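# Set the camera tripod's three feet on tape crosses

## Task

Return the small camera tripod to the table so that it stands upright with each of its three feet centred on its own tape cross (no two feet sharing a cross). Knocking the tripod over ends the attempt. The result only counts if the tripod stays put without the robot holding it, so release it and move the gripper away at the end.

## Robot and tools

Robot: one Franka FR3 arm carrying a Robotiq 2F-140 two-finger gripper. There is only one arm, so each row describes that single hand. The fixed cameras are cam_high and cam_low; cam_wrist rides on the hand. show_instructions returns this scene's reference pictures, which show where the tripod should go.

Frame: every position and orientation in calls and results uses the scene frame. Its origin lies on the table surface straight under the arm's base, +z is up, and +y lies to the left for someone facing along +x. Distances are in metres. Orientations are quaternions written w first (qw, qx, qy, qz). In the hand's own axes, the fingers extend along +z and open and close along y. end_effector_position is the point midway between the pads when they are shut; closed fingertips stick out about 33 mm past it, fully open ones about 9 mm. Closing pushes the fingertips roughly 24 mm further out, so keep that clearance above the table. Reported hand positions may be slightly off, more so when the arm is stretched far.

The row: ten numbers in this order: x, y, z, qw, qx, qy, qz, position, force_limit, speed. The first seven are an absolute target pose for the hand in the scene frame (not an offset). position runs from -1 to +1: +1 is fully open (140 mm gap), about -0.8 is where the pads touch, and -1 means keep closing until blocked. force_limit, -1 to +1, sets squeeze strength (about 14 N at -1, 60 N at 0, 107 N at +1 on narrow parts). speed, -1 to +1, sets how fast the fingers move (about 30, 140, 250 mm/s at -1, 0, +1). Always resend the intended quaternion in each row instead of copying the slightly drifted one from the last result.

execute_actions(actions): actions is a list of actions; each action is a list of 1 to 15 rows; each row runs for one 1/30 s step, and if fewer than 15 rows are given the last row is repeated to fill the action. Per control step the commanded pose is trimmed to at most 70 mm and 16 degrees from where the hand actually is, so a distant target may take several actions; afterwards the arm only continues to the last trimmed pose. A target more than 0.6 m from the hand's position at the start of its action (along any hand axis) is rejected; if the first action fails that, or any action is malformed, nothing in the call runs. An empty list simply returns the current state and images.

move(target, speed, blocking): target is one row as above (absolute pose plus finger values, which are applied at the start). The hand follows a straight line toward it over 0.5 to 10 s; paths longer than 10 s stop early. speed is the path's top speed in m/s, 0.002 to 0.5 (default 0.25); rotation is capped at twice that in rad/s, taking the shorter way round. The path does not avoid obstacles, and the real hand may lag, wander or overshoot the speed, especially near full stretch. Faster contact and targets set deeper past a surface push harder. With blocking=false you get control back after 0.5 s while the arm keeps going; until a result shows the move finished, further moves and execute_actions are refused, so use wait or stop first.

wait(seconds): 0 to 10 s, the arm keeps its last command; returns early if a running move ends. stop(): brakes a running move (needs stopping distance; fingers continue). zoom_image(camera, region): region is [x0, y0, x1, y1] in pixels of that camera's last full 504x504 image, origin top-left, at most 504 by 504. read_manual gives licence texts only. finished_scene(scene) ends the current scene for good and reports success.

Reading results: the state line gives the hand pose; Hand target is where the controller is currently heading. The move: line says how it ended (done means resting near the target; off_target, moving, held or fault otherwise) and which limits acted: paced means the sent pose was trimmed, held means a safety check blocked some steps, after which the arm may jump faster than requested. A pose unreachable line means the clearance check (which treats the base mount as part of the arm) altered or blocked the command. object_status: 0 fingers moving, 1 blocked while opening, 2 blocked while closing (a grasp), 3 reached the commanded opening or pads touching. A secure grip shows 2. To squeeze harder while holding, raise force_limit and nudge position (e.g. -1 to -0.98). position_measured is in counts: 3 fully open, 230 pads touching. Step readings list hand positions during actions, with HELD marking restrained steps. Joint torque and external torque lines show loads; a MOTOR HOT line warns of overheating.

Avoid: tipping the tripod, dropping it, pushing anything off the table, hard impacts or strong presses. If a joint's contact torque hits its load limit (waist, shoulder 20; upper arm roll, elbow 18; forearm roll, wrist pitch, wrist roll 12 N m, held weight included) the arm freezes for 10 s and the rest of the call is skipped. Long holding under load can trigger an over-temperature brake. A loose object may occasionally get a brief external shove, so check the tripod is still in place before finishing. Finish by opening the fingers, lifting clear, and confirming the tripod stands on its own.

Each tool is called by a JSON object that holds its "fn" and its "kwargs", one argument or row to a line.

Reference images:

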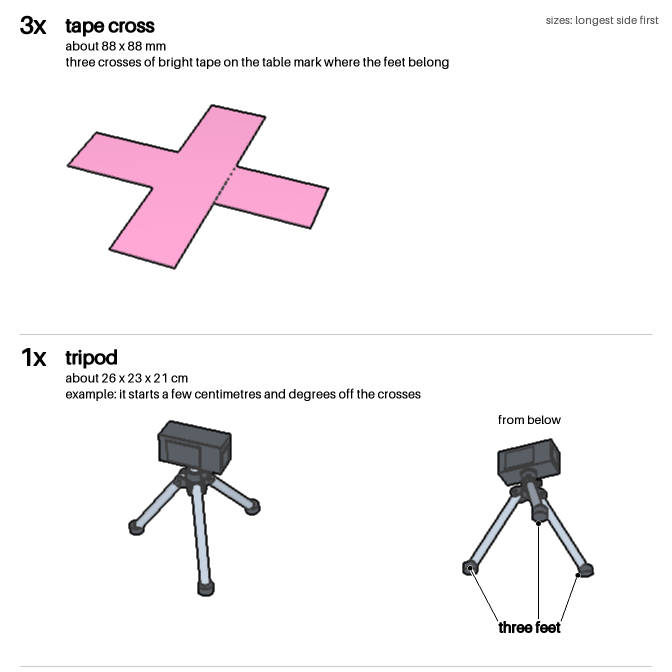

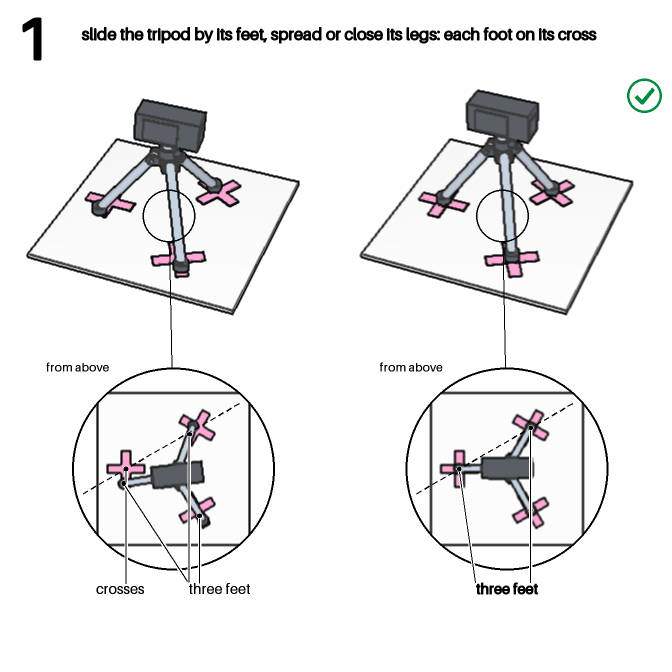

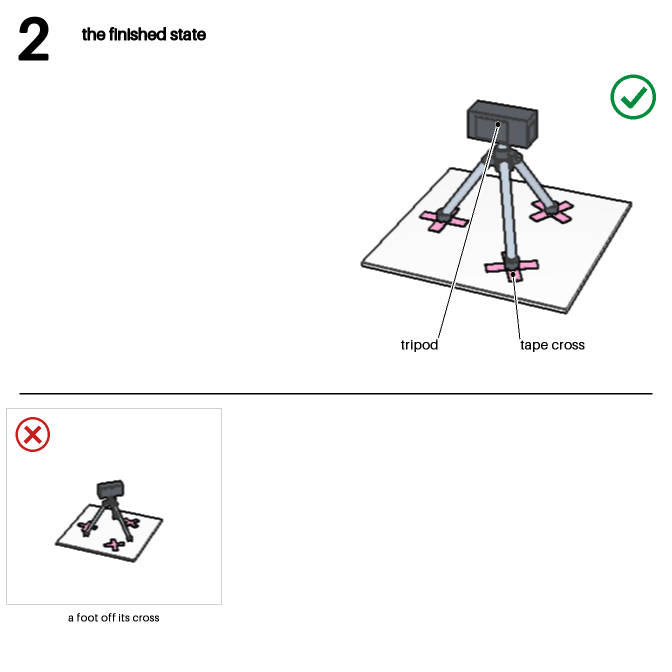

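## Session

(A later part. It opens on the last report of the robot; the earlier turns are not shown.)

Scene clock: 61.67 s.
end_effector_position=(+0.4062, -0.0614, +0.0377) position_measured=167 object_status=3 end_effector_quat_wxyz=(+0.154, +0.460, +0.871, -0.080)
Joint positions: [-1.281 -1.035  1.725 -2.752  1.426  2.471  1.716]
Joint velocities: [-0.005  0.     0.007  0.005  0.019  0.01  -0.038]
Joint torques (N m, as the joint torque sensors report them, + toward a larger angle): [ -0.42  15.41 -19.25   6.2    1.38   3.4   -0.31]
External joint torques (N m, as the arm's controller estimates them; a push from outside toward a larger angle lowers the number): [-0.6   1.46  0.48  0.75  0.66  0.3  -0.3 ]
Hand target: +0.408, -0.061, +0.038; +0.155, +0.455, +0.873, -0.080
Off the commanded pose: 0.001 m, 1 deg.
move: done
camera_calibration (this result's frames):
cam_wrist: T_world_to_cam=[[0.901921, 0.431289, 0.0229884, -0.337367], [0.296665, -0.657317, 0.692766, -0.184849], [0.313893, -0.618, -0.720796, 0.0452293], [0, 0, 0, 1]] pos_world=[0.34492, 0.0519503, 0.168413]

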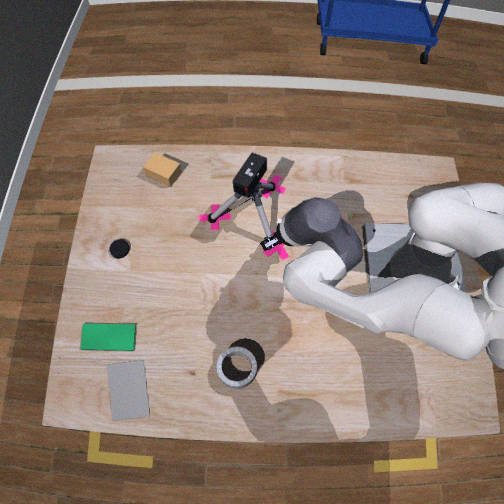

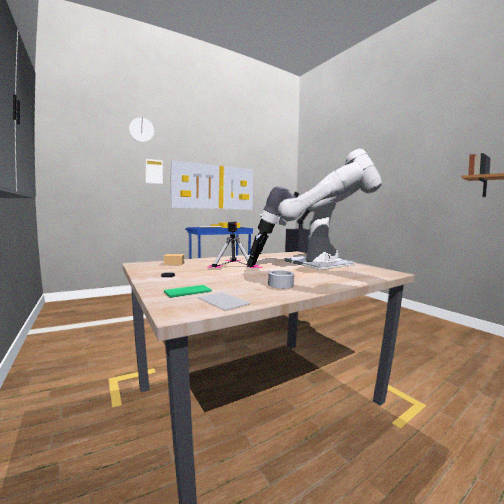

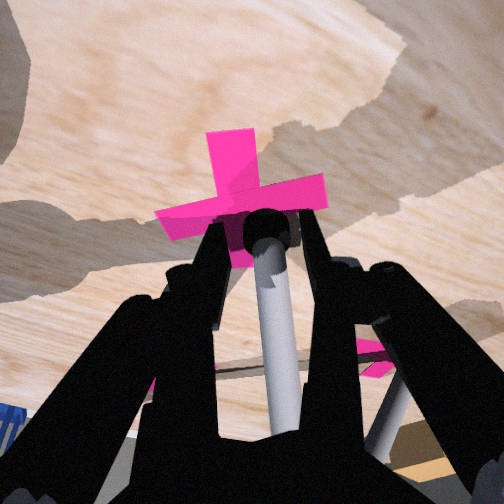

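Low enough.

{"fn": "move", "kwargs": {
  "target": [0.409,-0.062,0.036,-0.154,-0.4547,-0.8735,0.0802,-1,-1,-0.8],
  "speed": 0.03
}}

{"fn": "move", "kwargs": {
  "target": [0.387,-0.056,0.036,-0.154,-0.4547,-0.8735,0.0802,-1,-1,-0.8],
  "speed": 0.02
}}

{"fn": "zoom_image", "kwargs": {
  "camera": "cam_high",
  "region": [180, 140, 320, 280]
}}

Scene clock: 69.47 s.
end_effector_position=(+0.4081, -0.0615, +0.0373) position_measured=193 object_status=2 end_effector_quat_wxyz=(+0.154, +0.455, +0.873, -0.080)
Joint positions: [-1.288 -1.035  1.728 -2.747  1.429  2.473  1.701]
Joint velocities: [-0.003  0.003  0.     0.     0.002  0.    -0.004]
Joint torques (N m, as the joint torque sensors report them, + toward a larger angle): [ -3.7   14.94 -16.94   7.08   2.06   3.51  -0.38]
External joint torques (N m, as the arm's controller estimates them; a push from outside toward a larger angle lowers the number): [-3.74  0.85  2.86  1.72  1.33  0.41 -0.37]
Hand target: +0.409, -0.062, +0.036; +0.154, +0.455, +0.874, -0.080
Off the commanded pose: 0.002 m, 0 deg.
move: done
camera_calibration (this result's frames):
cam_wrist: T_world_to_cam=[[0.89695, 0.441635, 0.0209538, -0.336307], [0.305191, -0.652734, 0.693396, -0.188464], [0.319905, -0.615546, -0.720252, 0.0420063], [0, 0, 0, 1]] pos_world=[0.34573, 0.051365, 0.167982]

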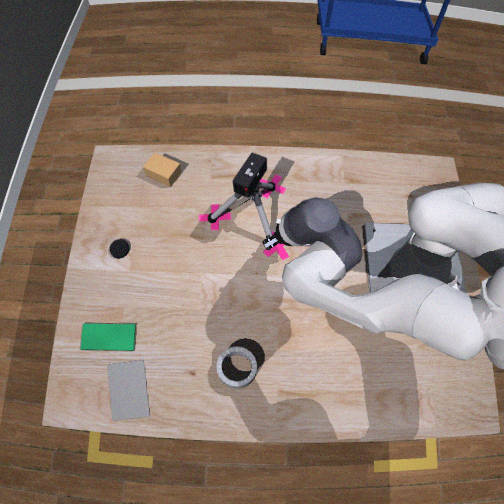

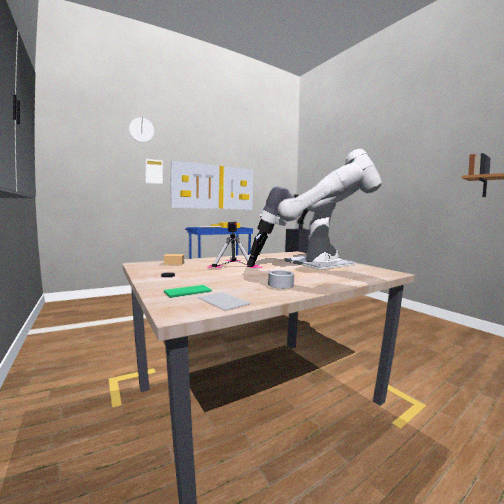

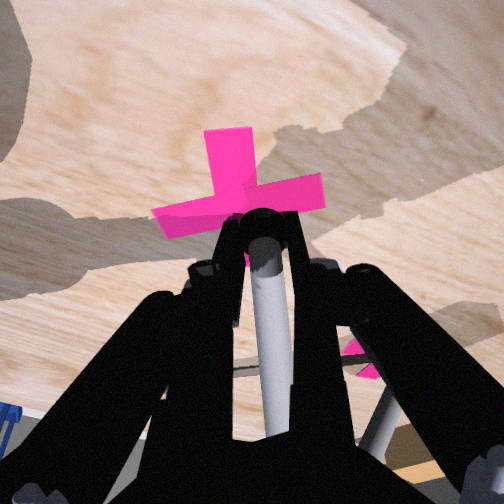

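Scene clock: 70.80 s.
end_effector_position=(+0.3905, -0.0553, +0.0371) position_measured=193 object_status=2 end_effector_quat_wxyz=(+0.157, +0.449, +0.876, -0.082)
Joint positions: [-1.208 -1.028  1.719 -2.802  1.442  2.486  1.711]
Joint velocities: [ 0.004  0.005  0.001 -0.005 -0.     0.004  0.008]
Joint torques (N m, as the joint torque sensors report them, + toward a larger angle): [  1.44  15.68 -19.14   1.79   1.23   2.41   0.24]
External joint torques (N m, as the arm's controller estimates them; a push from outside toward a larger angle lowers the number): [ 1.43  2.61 -0.36 -3.23  0.51 -0.69  0.25]
Hand target: +0.386, -0.056, +0.035; +0.153, +0.455, +0.874, -0.080
Off the commanded pose: 0.004 m, 1 deg.
move: off_target
camera_calibration (this result's frames):
cam_wrist: T_world_to_cam=[[0.890831, 0.453933, 0.019119, -0.320077], [0.313264, -0.644163, 0.697796, -0.181773], [0.329068, -0.615629, -0.716041, 0.0475354], [0, 0, 0, 1]] pos_world=[0.326435, 0.0574659, 0.166997]

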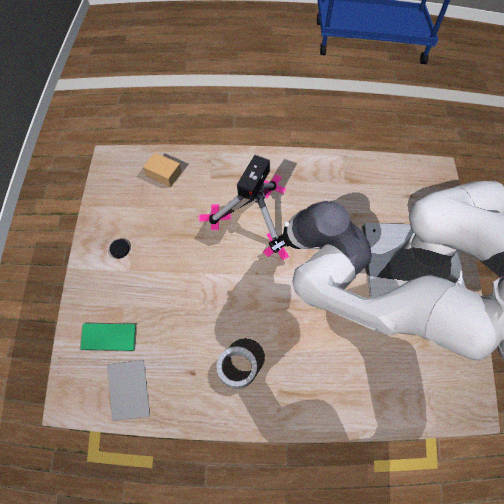

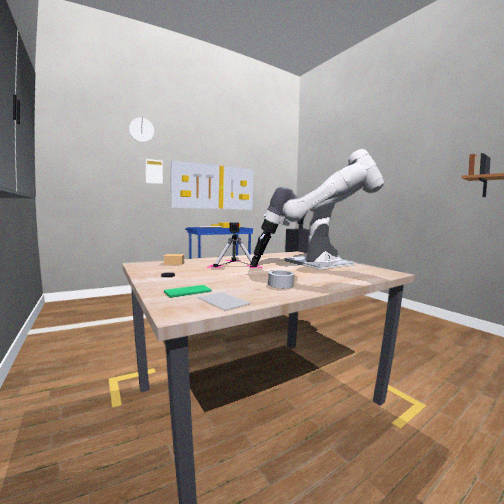

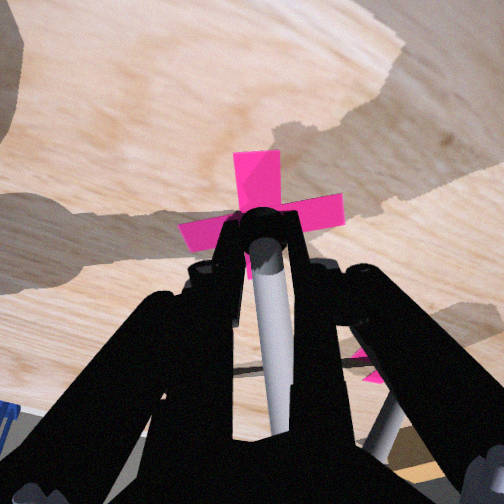

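Region (180, 140, 320, 280) of cam_high's 504x504 image, scaled by 3.600, with more detail than that image has.

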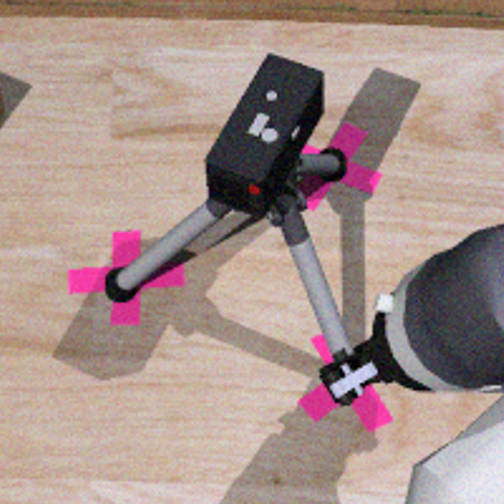

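{"fn": "move", "kwargs": {
  "target": [0.39,-0.055,0.037,-0.154,-0.4547,-0.8735,0.0802,-0.2,-1,0]
}}

{"fn": "move", "kwargs": {
  "target": [0.38,0.0,0.1,-0.154,-0.4547,-0.8735,0.0802,-0.2,-1,0]
}}

{"fn": "move", "kwargs": {
  "target": [0.6,0.0,0.1,0.1305,0,-0.9914,0,-0.2,-1,0]
}}

{"fn": "move", "kwargs": {
  "target": [0.6,-0.146,0.075,0.1305,0,-0.9914,0,-0.2,-1,0],
  "speed": 0.12
}}

Scene clock: 79.37 s.
end_effector_position=(+0.3896, -0.0553, +0.0370) position_measured=154 object_status=3 end_effector_quat_wxyz=(+0.155, +0.452, +0.875, -0.081)
Joint positions: [-1.208 -1.027  1.716 -2.802  1.438  2.481  1.719]
Joint velocities: [-0.002  0.001 -0.001 -0.    -0.001 -0.004  0.007]
Joint torques (N m, as the joint torque sensors report them, + toward a larger angle): [ -0.36  13.88 -20.17   5.44   0.09   2.91   0.04]
External joint torques (N m, as the arm's controller estimates them; a push from outside toward a larger angle lowers the number): [-0.46  0.77 -1.37  0.37 -0.64 -0.19  0.05]
Hand target: +0.390, -0.055, +0.037; +0.154, +0.455, +0.874, -0.080
Off the commanded pose: 0.000 m, 0 deg.
move: done
camera_calibration (this result's frames):
cam_wrist: T_world_to_cam=[[0.89421, 0.44723, 0.019324, -0.320969], [0.309572, -0.648998, 0.694958, -0.180063], [0.323347, -0.615456, -0.718791, 0.0501052], [0, 0, 0, 1]] pos_world=[0.326555, 0.0575237, 0.167354]

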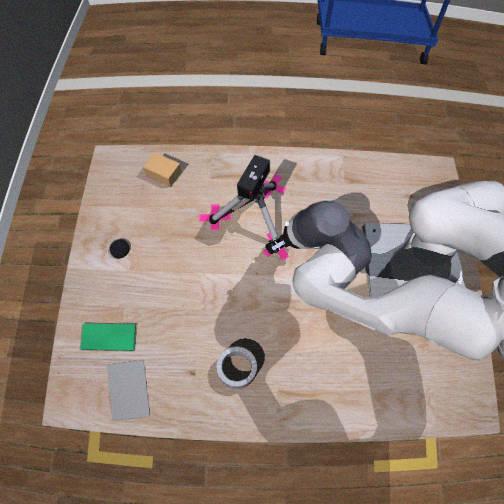

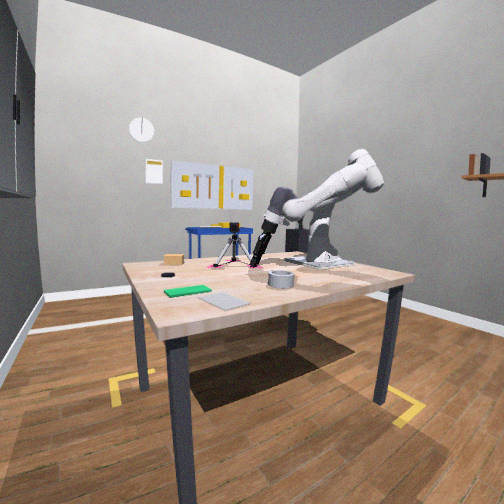

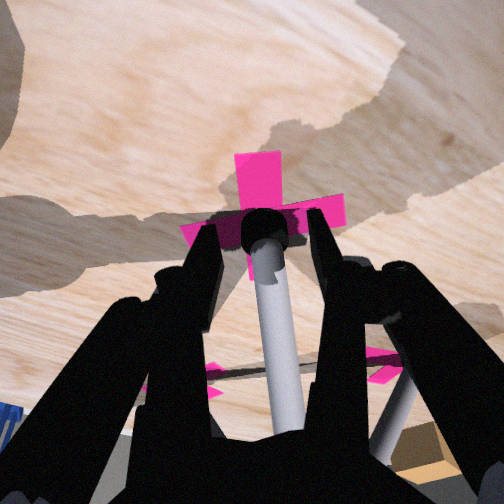

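Scene clock: 80.73 s.
end_effector_position=(+0.3768, -0.0019, +0.0992) position_measured=154 object_status=3 end_effector_quat_wxyz=(+0.151, +0.450, +0.876, -0.083)
Joint positions: [-0.897 -1.125  1.443 -2.84   1.144  2.279  1.992]
Joint velocities: [ 0.001 -0.005 -0.     0.001 -0.    -0.012  0.029]
Joint torques (N m, as the joint torque sensors report them, + toward a larger angle): [  0.76  10.8  -19.71   9.39   0.41   2.87   0.11]
External joint torques (N m, as the arm's controller estimates them; a push from outside toward a larger angle lowers the number): [ 0.69  0.01 -0.7   0.98 -0.33 -0.14  0.12]
Hand target: +0.377, -0.001, +0.099; +0.151, +0.454, +0.874, -0.083
Off the commanded pose: 0.004 m, 1 deg.
move: off_target
camera_calibration (this result's frames):
cam_wrist: T_world_to_cam=[[0.892276, 0.45139, 0.00952282, -0.332912], [0.319899, -0.646956, 0.69218, -0.18833], [0.318604, -0.614569, -0.721662, 0.133863], [0, 0, 0, 1]] pos_world=[0.314646, 0.1107, 0.230132]

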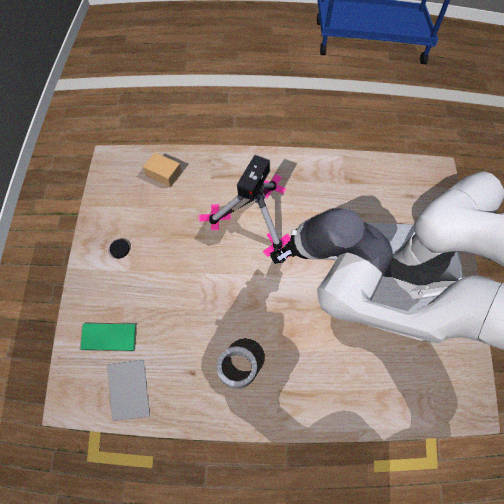

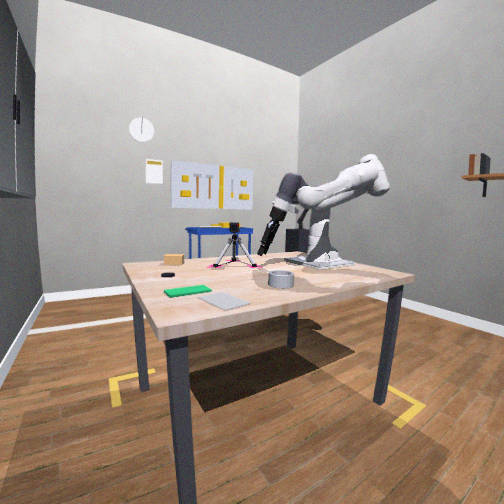

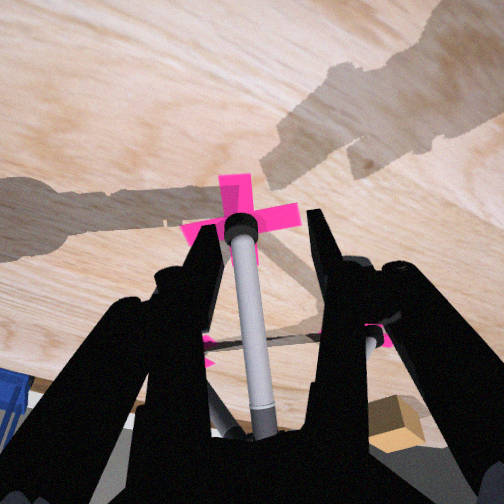

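Scene clock: 83.73 s.
end_effector_position=(+0.6032, -0.0114, +0.1136) position_measured=154 object_status=3 end_effector_quat_wxyz=(-0.120, +0.009, +0.993, -0.009)
Joint positions: [-2.353 -0.769  2.172 -1.609  0.57   1.79   1.235]
Joint velocities: [-0.003 -0.001  0.002  0.001 -0.004 -0.009 -0.019]
Joint torques (N m, as the joint torque sensors report them, + toward a larger angle): [  0.11  42.83 -17.06  19.93  -0.07   1.61  -0.26]
External joint torques (N m, as the arm's controller estimates them; a push from outside toward a larger angle lowers the number): [-0.28  2.46  0.24  0.97 -0.62 -0.22 -0.26]
Hand target: +0.603, -0.012, +0.114; -0.121, +0.004, +0.993, -0.009
Off the commanded pose: 0.018 m, 2 deg.
move: off_target
camera_calibration (this result's frames):
cam_wrist: T_world_to_cam=[[0.153807, 0.984197, -0.0877512, -0.0681649], [0.973428, -0.135677, 0.184471, -0.607587], [0.16965, -0.113792, -0.978913, 0.19111], [0, 0, 0, 1]] pos_world=[0.569505, 0.00639905, 0.293181]

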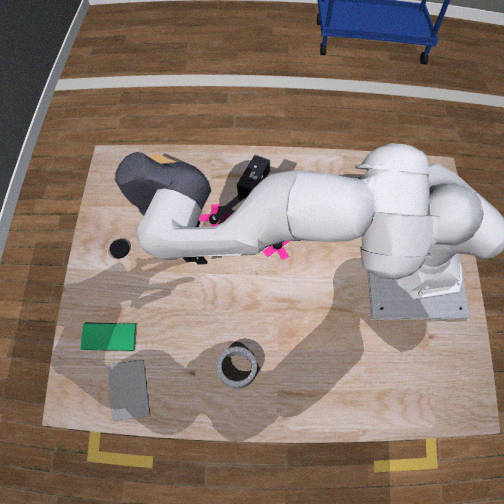

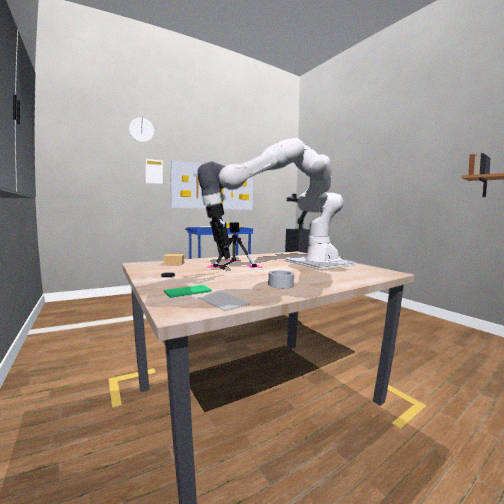

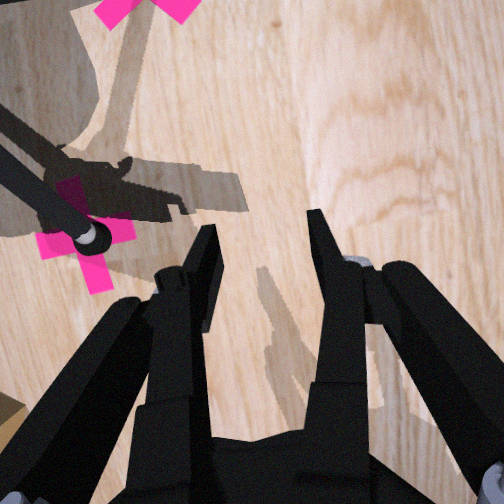

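Scene clock: 85.50 s.
end_effector_position=(+0.5986, -0.1459, +0.0752) position_measured=154 object_status=3 end_effector_quat_wxyz=(-0.131, +0.006, +0.991, -0.002)
Joint positions: [-2.63  -0.85   2.244 -1.545  0.561  1.822  1.043]
Joint velocities: [-0.     0.001 -0.001 -0.     0.001  0.    -0.024]
Joint torques (N m, as the joint torque sensors report them, + toward a larger angle): [ -0.28  46.01 -17.24  19.25  -0.14   2.15  -0.38]
External joint torques (N m, as the arm's controller estimates them; a push from outside toward a larger angle lowers the number): [-0.56  2.16  0.46  0.79 -0.61  0.33 -0.38]
Hand target: +0.600, -0.147, +0.076; -0.130, +0.000, +0.992, -0.002
Off the commanded pose: 0.001 m, 1 deg.
move: done
camera_calibration (this result's frames):
cam_wrist: T_world_to_cam=[[0.148072, 0.986139, -0.0748642, 0.0642734], [0.977752, -0.134599, 0.160887, -0.614961], [0.14858, -0.0970214, -0.984129, 0.154402], [0, 0, 0, 1]] pos_world=[0.568821, -0.131175, 0.255702]

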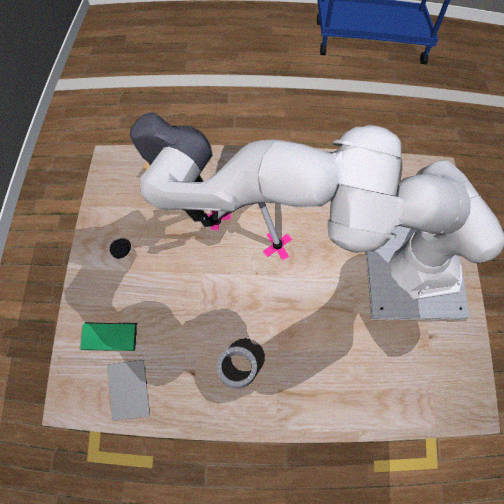

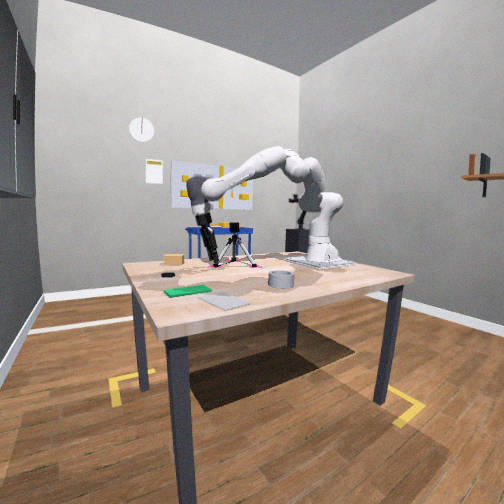

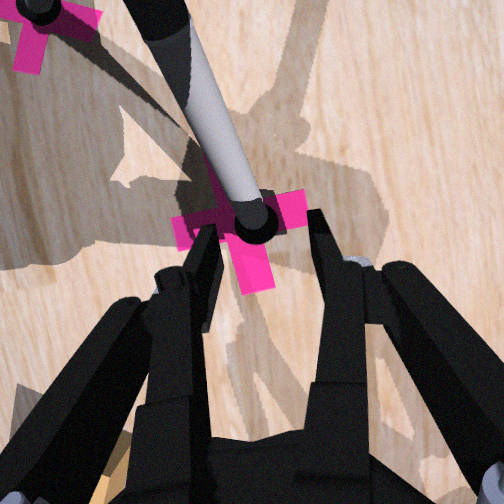

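{"fn": "move", "kwargs": {
  "target": [0.595,-0.152,0.044,0.1305,0,-0.9914,0,-0.3,-1,-0.5],
  "speed": 0.04
}}

{"fn": "zoom_image", "kwargs": {
  "camera": "cam_low",
  "region": [195, 225, 255, 285]
}}

Scene clock: 89.03 s.
end_effector_position=(+0.5955, -0.1506, +0.0478) position_measured=167 object_status=3 end_effector_quat_wxyz=(-0.132, +0.001, +0.991, -0.000)
Joint positions: [-2.649 -0.882  2.27  -1.56   0.58   1.865  1.019]
Joint velocities: [-0.001 -0.     0.001  0.     0.001  0.001 -0.016]
Joint torques (N m, as the joint torque sensors report them, + toward a larger angle): [ -0.51  43.88 -16.27  16.     1.41   3.25  -0.2 ]
External joint torques (N m, as the arm's controller estimates them; a push from outside toward a larger angle lowers the number): [-0.8  -0.52  1.59 -2.01  0.93  1.44 -0.21]
Hand target: +0.596, -0.152, +0.044; -0.130, -0.000, +0.991, -0.000
Off the commanded pose: 0.004 m, 0 deg.
move: off_target
camera_calibration (this result's frames):
cam_wrist: T_world_to_cam=[[0.138521, 0.9878, -0.0711549, 0.0730587], [0.979405, -0.125978, 0.157786, -0.607633], [0.146897, -0.0915461, -0.984906, 0.129347], [0, 0, 0, 1]] pos_world=[0.565998, -0.136874, 0.228469]

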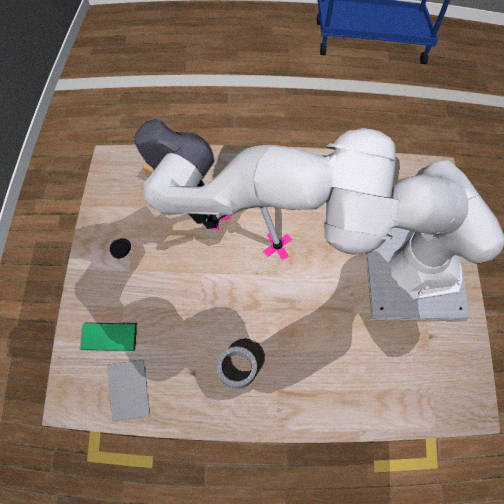

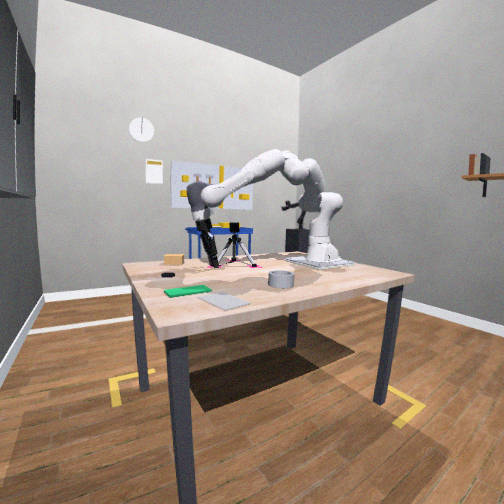

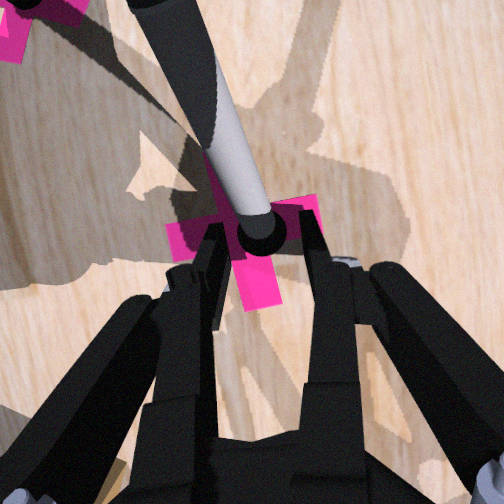

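Region (195, 225, 255, 285) of cam_low's 504x504 image, scaled by 8.400, with more detail than that image has.

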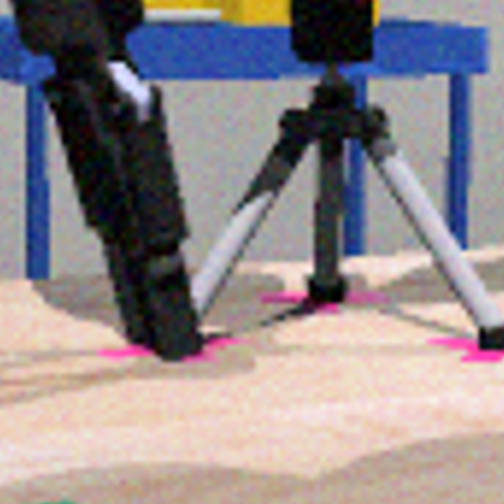

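Touching table; raise slightly.

{"fn": "move", "kwargs": {
  "target": [0.593,-0.151,0.052,0.1305,0,-0.9914,0,-0.3,-1,-0.5],
  "speed": 0.03
}}

{"fn": "move", "kwargs": {
  "target": [0.593,-0.151,0.052,0.1305,0,-0.9914,0,-1,-1,-0.8]
}}

{"fn": "move", "kwargs": {
  "target": [0.589,-0.165,0.052,0.1305,0,-0.9914,0,-1,-1,-0.8],
  "speed": 0.02
}}

Scene clock: 93.60 s.
end_effector_position=(+0.5932, -0.1503, +0.0512) position_measured=167 object_status=3 end_effector_quat_wxyz=(-0.131, +0.001, +0.991, +0.001)
Joint positions: [-2.641 -0.871  2.263 -1.573  0.58   1.866  1.014]
Joint velocities: [ 0.003  0.    -0.002 -0.003  0.     0.001 -0.001]
Joint torques (N m, as the joint torque sensors report them, + toward a larger angle): [  1.76  47.35 -19.02  16.61  -0.12   2.15  -0.16]
External joint torques (N m, as the arm's controller estimates them; a push from outside toward a larger angle lowers the number): [ 1.61  3.36 -1.11 -1.42 -0.59  0.33 -0.17]
Hand target: +0.593, -0.151, +0.052; -0.131, +0.000, +0.991, +0.000
Off the commanded pose: 0.001 m, 0 deg.
move: done
camera_calibration (this result's frames):
cam_wrist: T_world_to_cam=[[0.138306, 0.98808, -0.0675937, 0.073335], [0.979118, -0.126145, 0.159424, -0.605803], [0.148997, -0.0882314, -0.984893, 0.132354], [0, 0, 0, 1]] pos_world=[0.56329, -0.137202, 0.231891]

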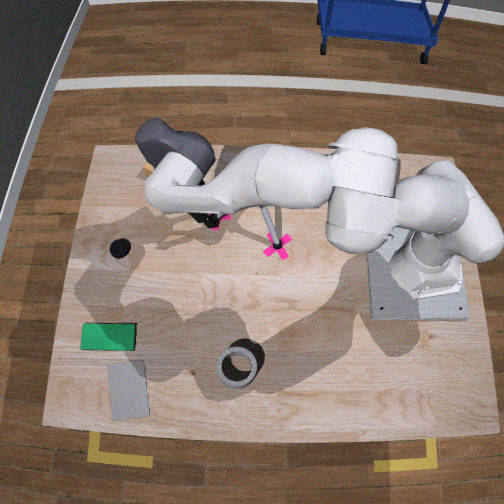

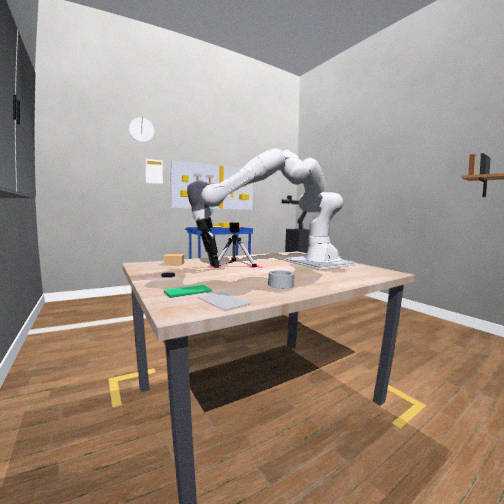

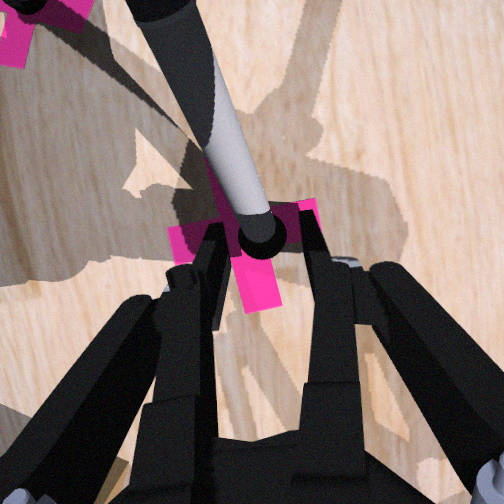

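Scene clock: 94.30 s.
end_effector_position=(+0.5932, -0.1504, +0.0513) position_measured=193 object_status=2 end_effector_quat_wxyz=(-0.131, +0.001, +0.991, +0.001)
Joint positions: [-2.641 -0.871  2.263 -1.574  0.58   1.866  1.014]
Joint velocities: [ 0.    -0.001  0.     0.001  0.     0.    -0.   ]
Joint torques (N m, as the joint torque sensors report them, + toward a larger angle): [  2.16  47.16 -18.97  16.28  -0.06   2.11  -0.14]
External joint torques (N m, as the arm's controller estimates them; a push from outside toward a larger angle lowers the number): [ 1.8   3.22 -1.2  -1.79 -0.54  0.3  -0.15]
Hand target: +0.593, -0.151, +0.052; -0.131, +0.000, +0.991, +0.000
Off the commanded pose: 0.001 m, 0 deg.
move: done
camera_calibration (this result's frames):
cam_wrist: T_world_to_cam=[[0.138297, 0.988053, -0.06801, 0.0735186], [0.9791, -0.126058, 0.159601, -0.60584], [0.149121, -0.0886609, -0.984836, 0.132313], [0, 0, 0, 1]] pos_world=[0.56328, -0.13728, 0.231999]

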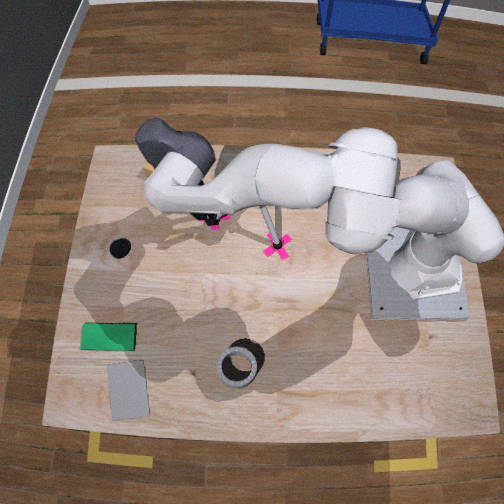

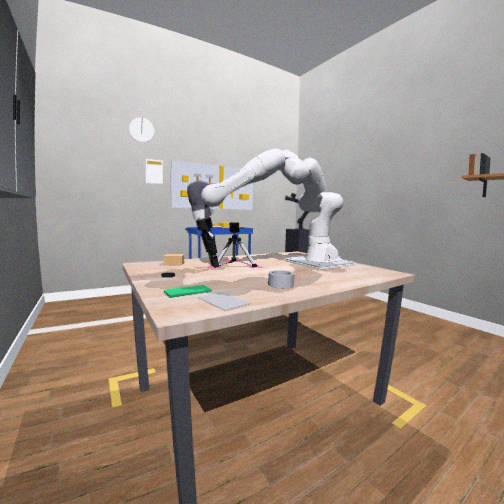

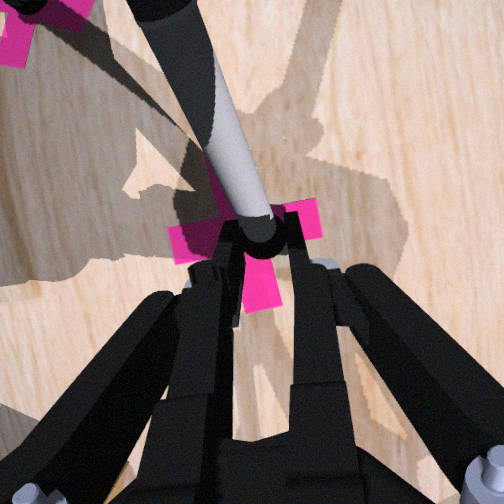

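Scene clock: 95.30 s.
end_effector_position=(+0.5910, -0.1588, +0.0513) position_measured=193 object_status=2 end_effector_quat_wxyz=(-0.130, +0.002, +0.992, +0.002)
Joint positions: [-2.652 -0.87   2.261 -1.577  0.58   1.87   1.002]
Joint velocities: [-0.001  0.    -0.     0.     0.001 -0.001 -0.007]
Joint torques (N m, as the joint torque sensors report them, + toward a larger angle): [ -1.33  46.7  -20.13  15.49  -0.76   2.22  -0.51]
External joint torques (N m, as the arm's controller estimates them; a push from outside toward a larger angle lowers the number): [-1.57  2.9  -2.25 -2.5  -1.22  0.4  -0.52]
Hand target: +0.589, -0.165, +0.052; -0.131, +0.000, +0.991, -0.000
Off the commanded pose: 0.007 m, 0 deg.
move: off_target
camera_calibration (this result's frames):
cam_wrist: T_world_to_cam=[[0.140337, 0.987849, -0.0667829, 0.0807497], [0.978581, -0.128127, 0.161132, -0.604888], [0.150618, -0.0879652, -0.984671, 0.13108], [0, 0, 0, 1]] pos_world=[0.560857, -0.14574, 0.23193]

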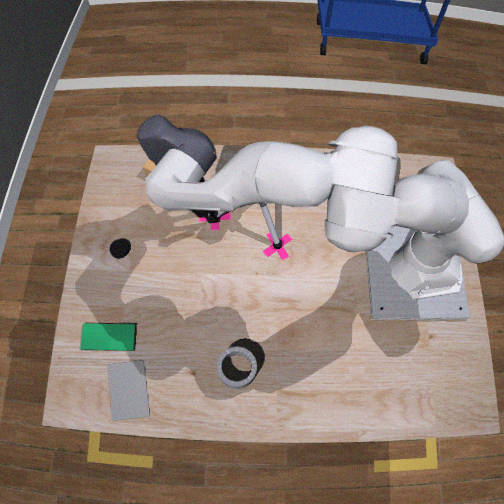

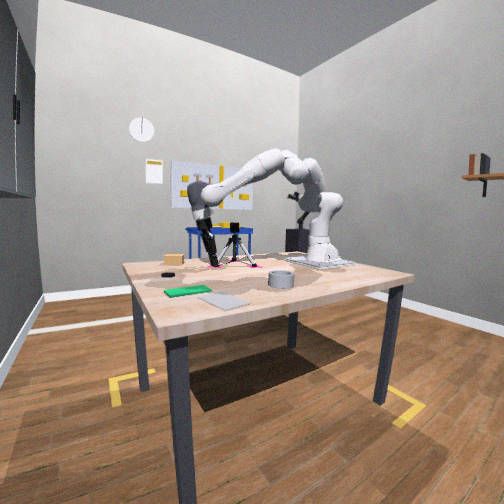

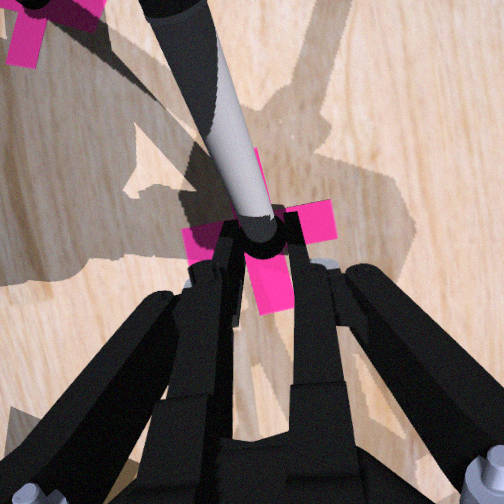

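{"fn": "move", "kwargs": {
  "target": [0.587,-0.167,0.052,0.1305,0,-0.9914,0,-1,-1,-0.8],
  "speed": 0.02
}}

{"fn": "move", "kwargs": {
  "target": [0.59,-0.161,0.052,0.1305,0,-0.9914,0,0.2,-1,0]
}}

{"fn": "move", "kwargs": {
  "target": [0.6,-0.16,0.2,0.1305,0,-0.9914,0,0.2,-1,0],
  "speed": 0.2
}}

{"fn": "zoom_image", "kwargs": {
  "camera": "cam_wrist",
  "region": [80, 0, 420, 300]
}}

Scene clock: 100.17 s.
end_effector_position=(+0.5892, -0.1609, +0.0512) position_measured=193 object_status=2 end_effector_quat_wxyz=(-0.130, +0.002, +0.992, +0.002)
Joint positions: [-2.652 -0.867  2.259 -1.584  0.58   1.873  0.997]
Joint velocities: [ 0.    -0.002 -0.002 -0.002 -0.     0.001 -0.006]
Joint torques (N m, as the joint torque sensors report them, + toward a larger angle): [ -1.2   46.64 -20.5   15.53  -0.91   2.25  -0.49]
External joint torques (N m, as the arm's controller estimates them; a push from outside toward a larger angle lowers the number): [-1.52  3.16 -2.72 -2.4  -1.38  0.44 -0.49]
Hand target: +0.587, -0.167, +0.052; -0.131, +0.000, +0.991, +0.000
Off the commanded pose: 0.007 m, 0 deg.
move: off_target
camera_calibration (this result's frames):
cam_wrist: T_world_to_cam=[[0.140648, 0.987839, -0.0662778, 0.0828617], [0.978482, -0.128483, 0.161448, -0.603385], [0.150969, -0.0875589, -0.984653, 0.130875], [0, 0, 0, 1]] pos_world=[0.558989, -0.14792, 0.231774]

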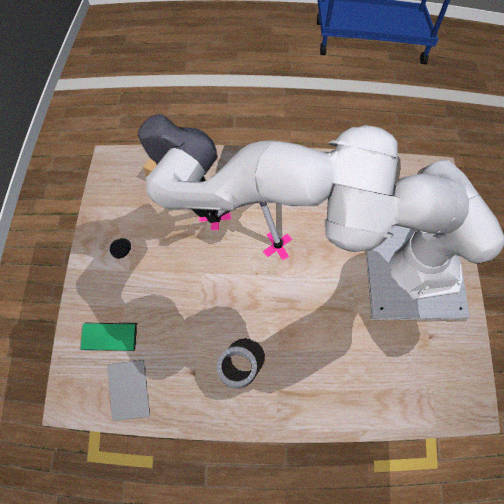

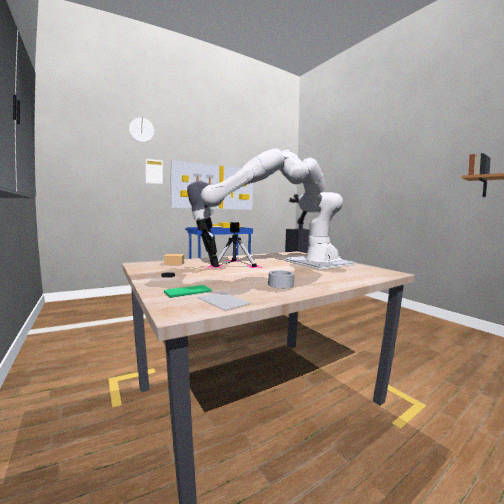

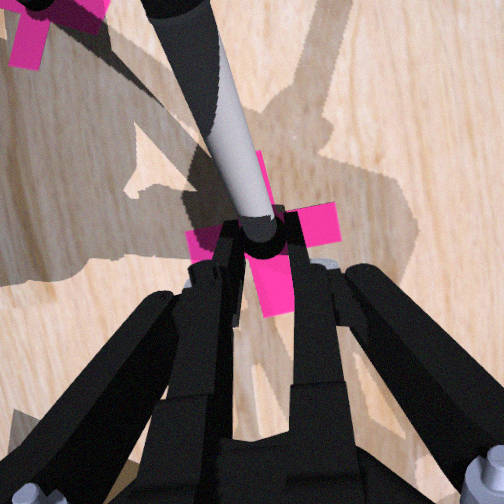

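Scene clock: 100.87 s.
end_effector_position=(+0.5899, -0.1611, +0.0518) position_measured=104 object_status=3 end_effector_quat_wxyz=(-0.130, +0.001, +0.992, +0.001)
Joint positions: [-2.652 -0.867  2.259 -1.582  0.578  1.873  0.997]
Joint velocities: [ 0.     0.001  0.     0.001 -0.002 -0.001  0.001]
Joint torques (N m, as the joint torque sensors report them, + toward a larger angle): [  1.36  45.11 -18.45  18.95  -0.17   1.57  -0.06]
External joint torques (N m, as the arm's controller estimates them; a push from outside toward a larger angle lowers the number): [ 0.92  1.38 -0.68  0.84 -0.65 -0.26 -0.07]
Hand target: +0.590, -0.161, +0.052; -0.131, +0.000, +0.991, -0.000
Off the commanded pose: 0.000 m, 0 deg.
move: done
camera_calibration (this result's frames):
cam_wrist: T_world_to_cam=[[0.13881, 0.988003, -0.0676952, 0.0841713], [0.978648, -0.12639, 0.162094, -0.603935], [0.151593, -0.0887501, -0.984451, 0.130789], [0, 0, 0, 1]] pos_world=[0.559529, -0.147885, 0.232347]

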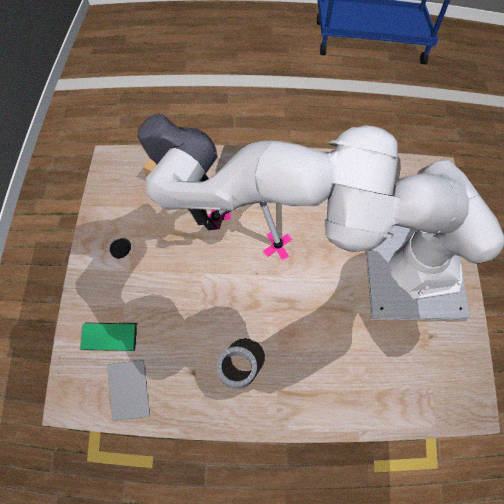

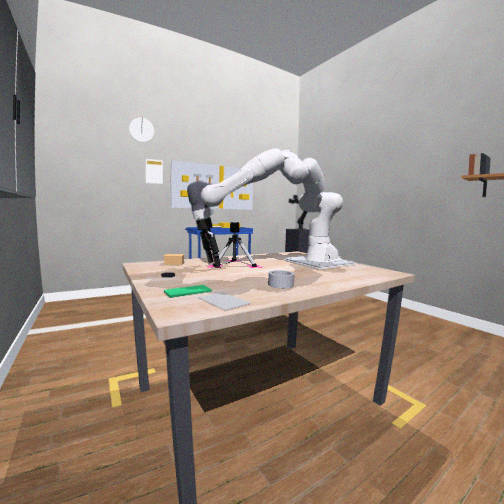

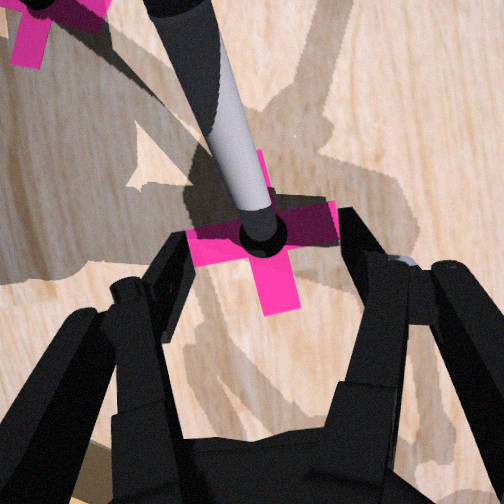

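Scene clock: 102.30 s.
end_effector_position=(+0.5971, -0.1586, +0.1993) position_measured=104 object_status=3 end_effector_quat_wxyz=(-0.129, -0.003, +0.992, +0.002)
Joint positions: [-2.632 -0.723  2.161 -1.417  0.468  1.6    1.041]
Joint velocities: [-0.    -0.001 -0.001  0.001 -0.    -0.011  0.005]
Joint torques (N m, as the joint torque sensors report them, + toward a larger angle): [  0.02  43.03 -17.69  20.74   0.     1.52   0.01]
External joint torques (N m, as the arm's controller estimates them; a push from outside toward a larger angle lowers the number): [-0.22  1.5  -1.83  0.87 -0.47 -0.29  0.01]
Hand target: +0.596, -0.160, +0.200; -0.131, +0.000, +0.991, +0.000
Off the commanded pose: 0.003 m, 0 deg.
move: done
camera_calibration (this result's frames):
cam_wrist: T_world_to_cam=[[0.131147, 0.989196, -0.0655042, 0.0950077], [0.979553, -0.119133, 0.162123, -0.634009], [0.152567, -0.0854267, -0.984594, 0.27513], [0, 0, 0, 1]] pos_world=[0.566609, -0.146009, 0.379902]

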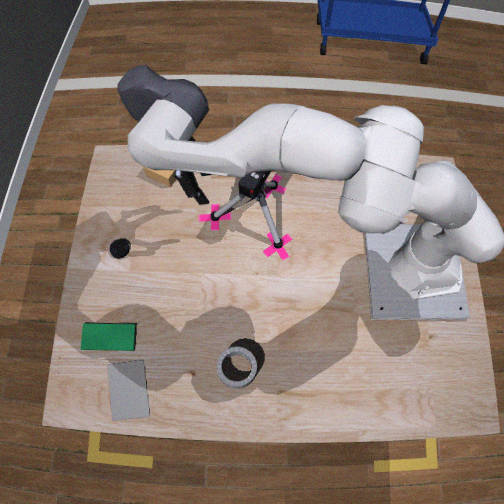

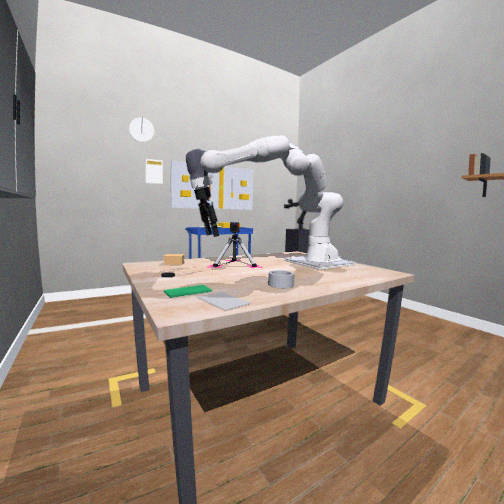

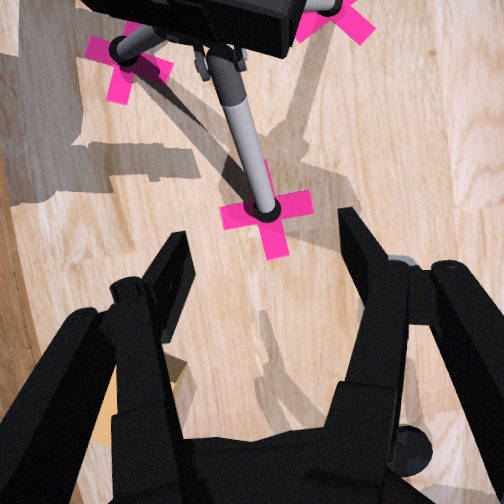

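Region (80, 0, 420, 300) of cam_wrist's 504x504 image, scaled by 1.482, with more detail than that image has; it fills the top 445 rows of this view, and the rest is white.

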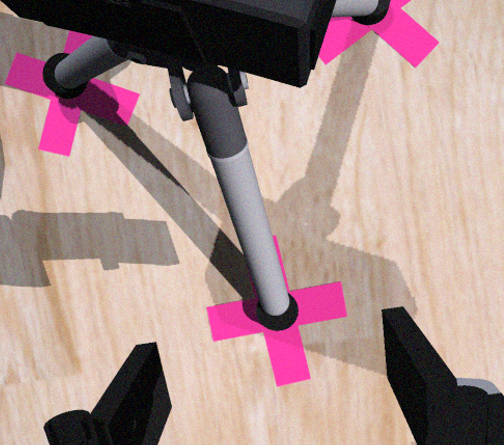

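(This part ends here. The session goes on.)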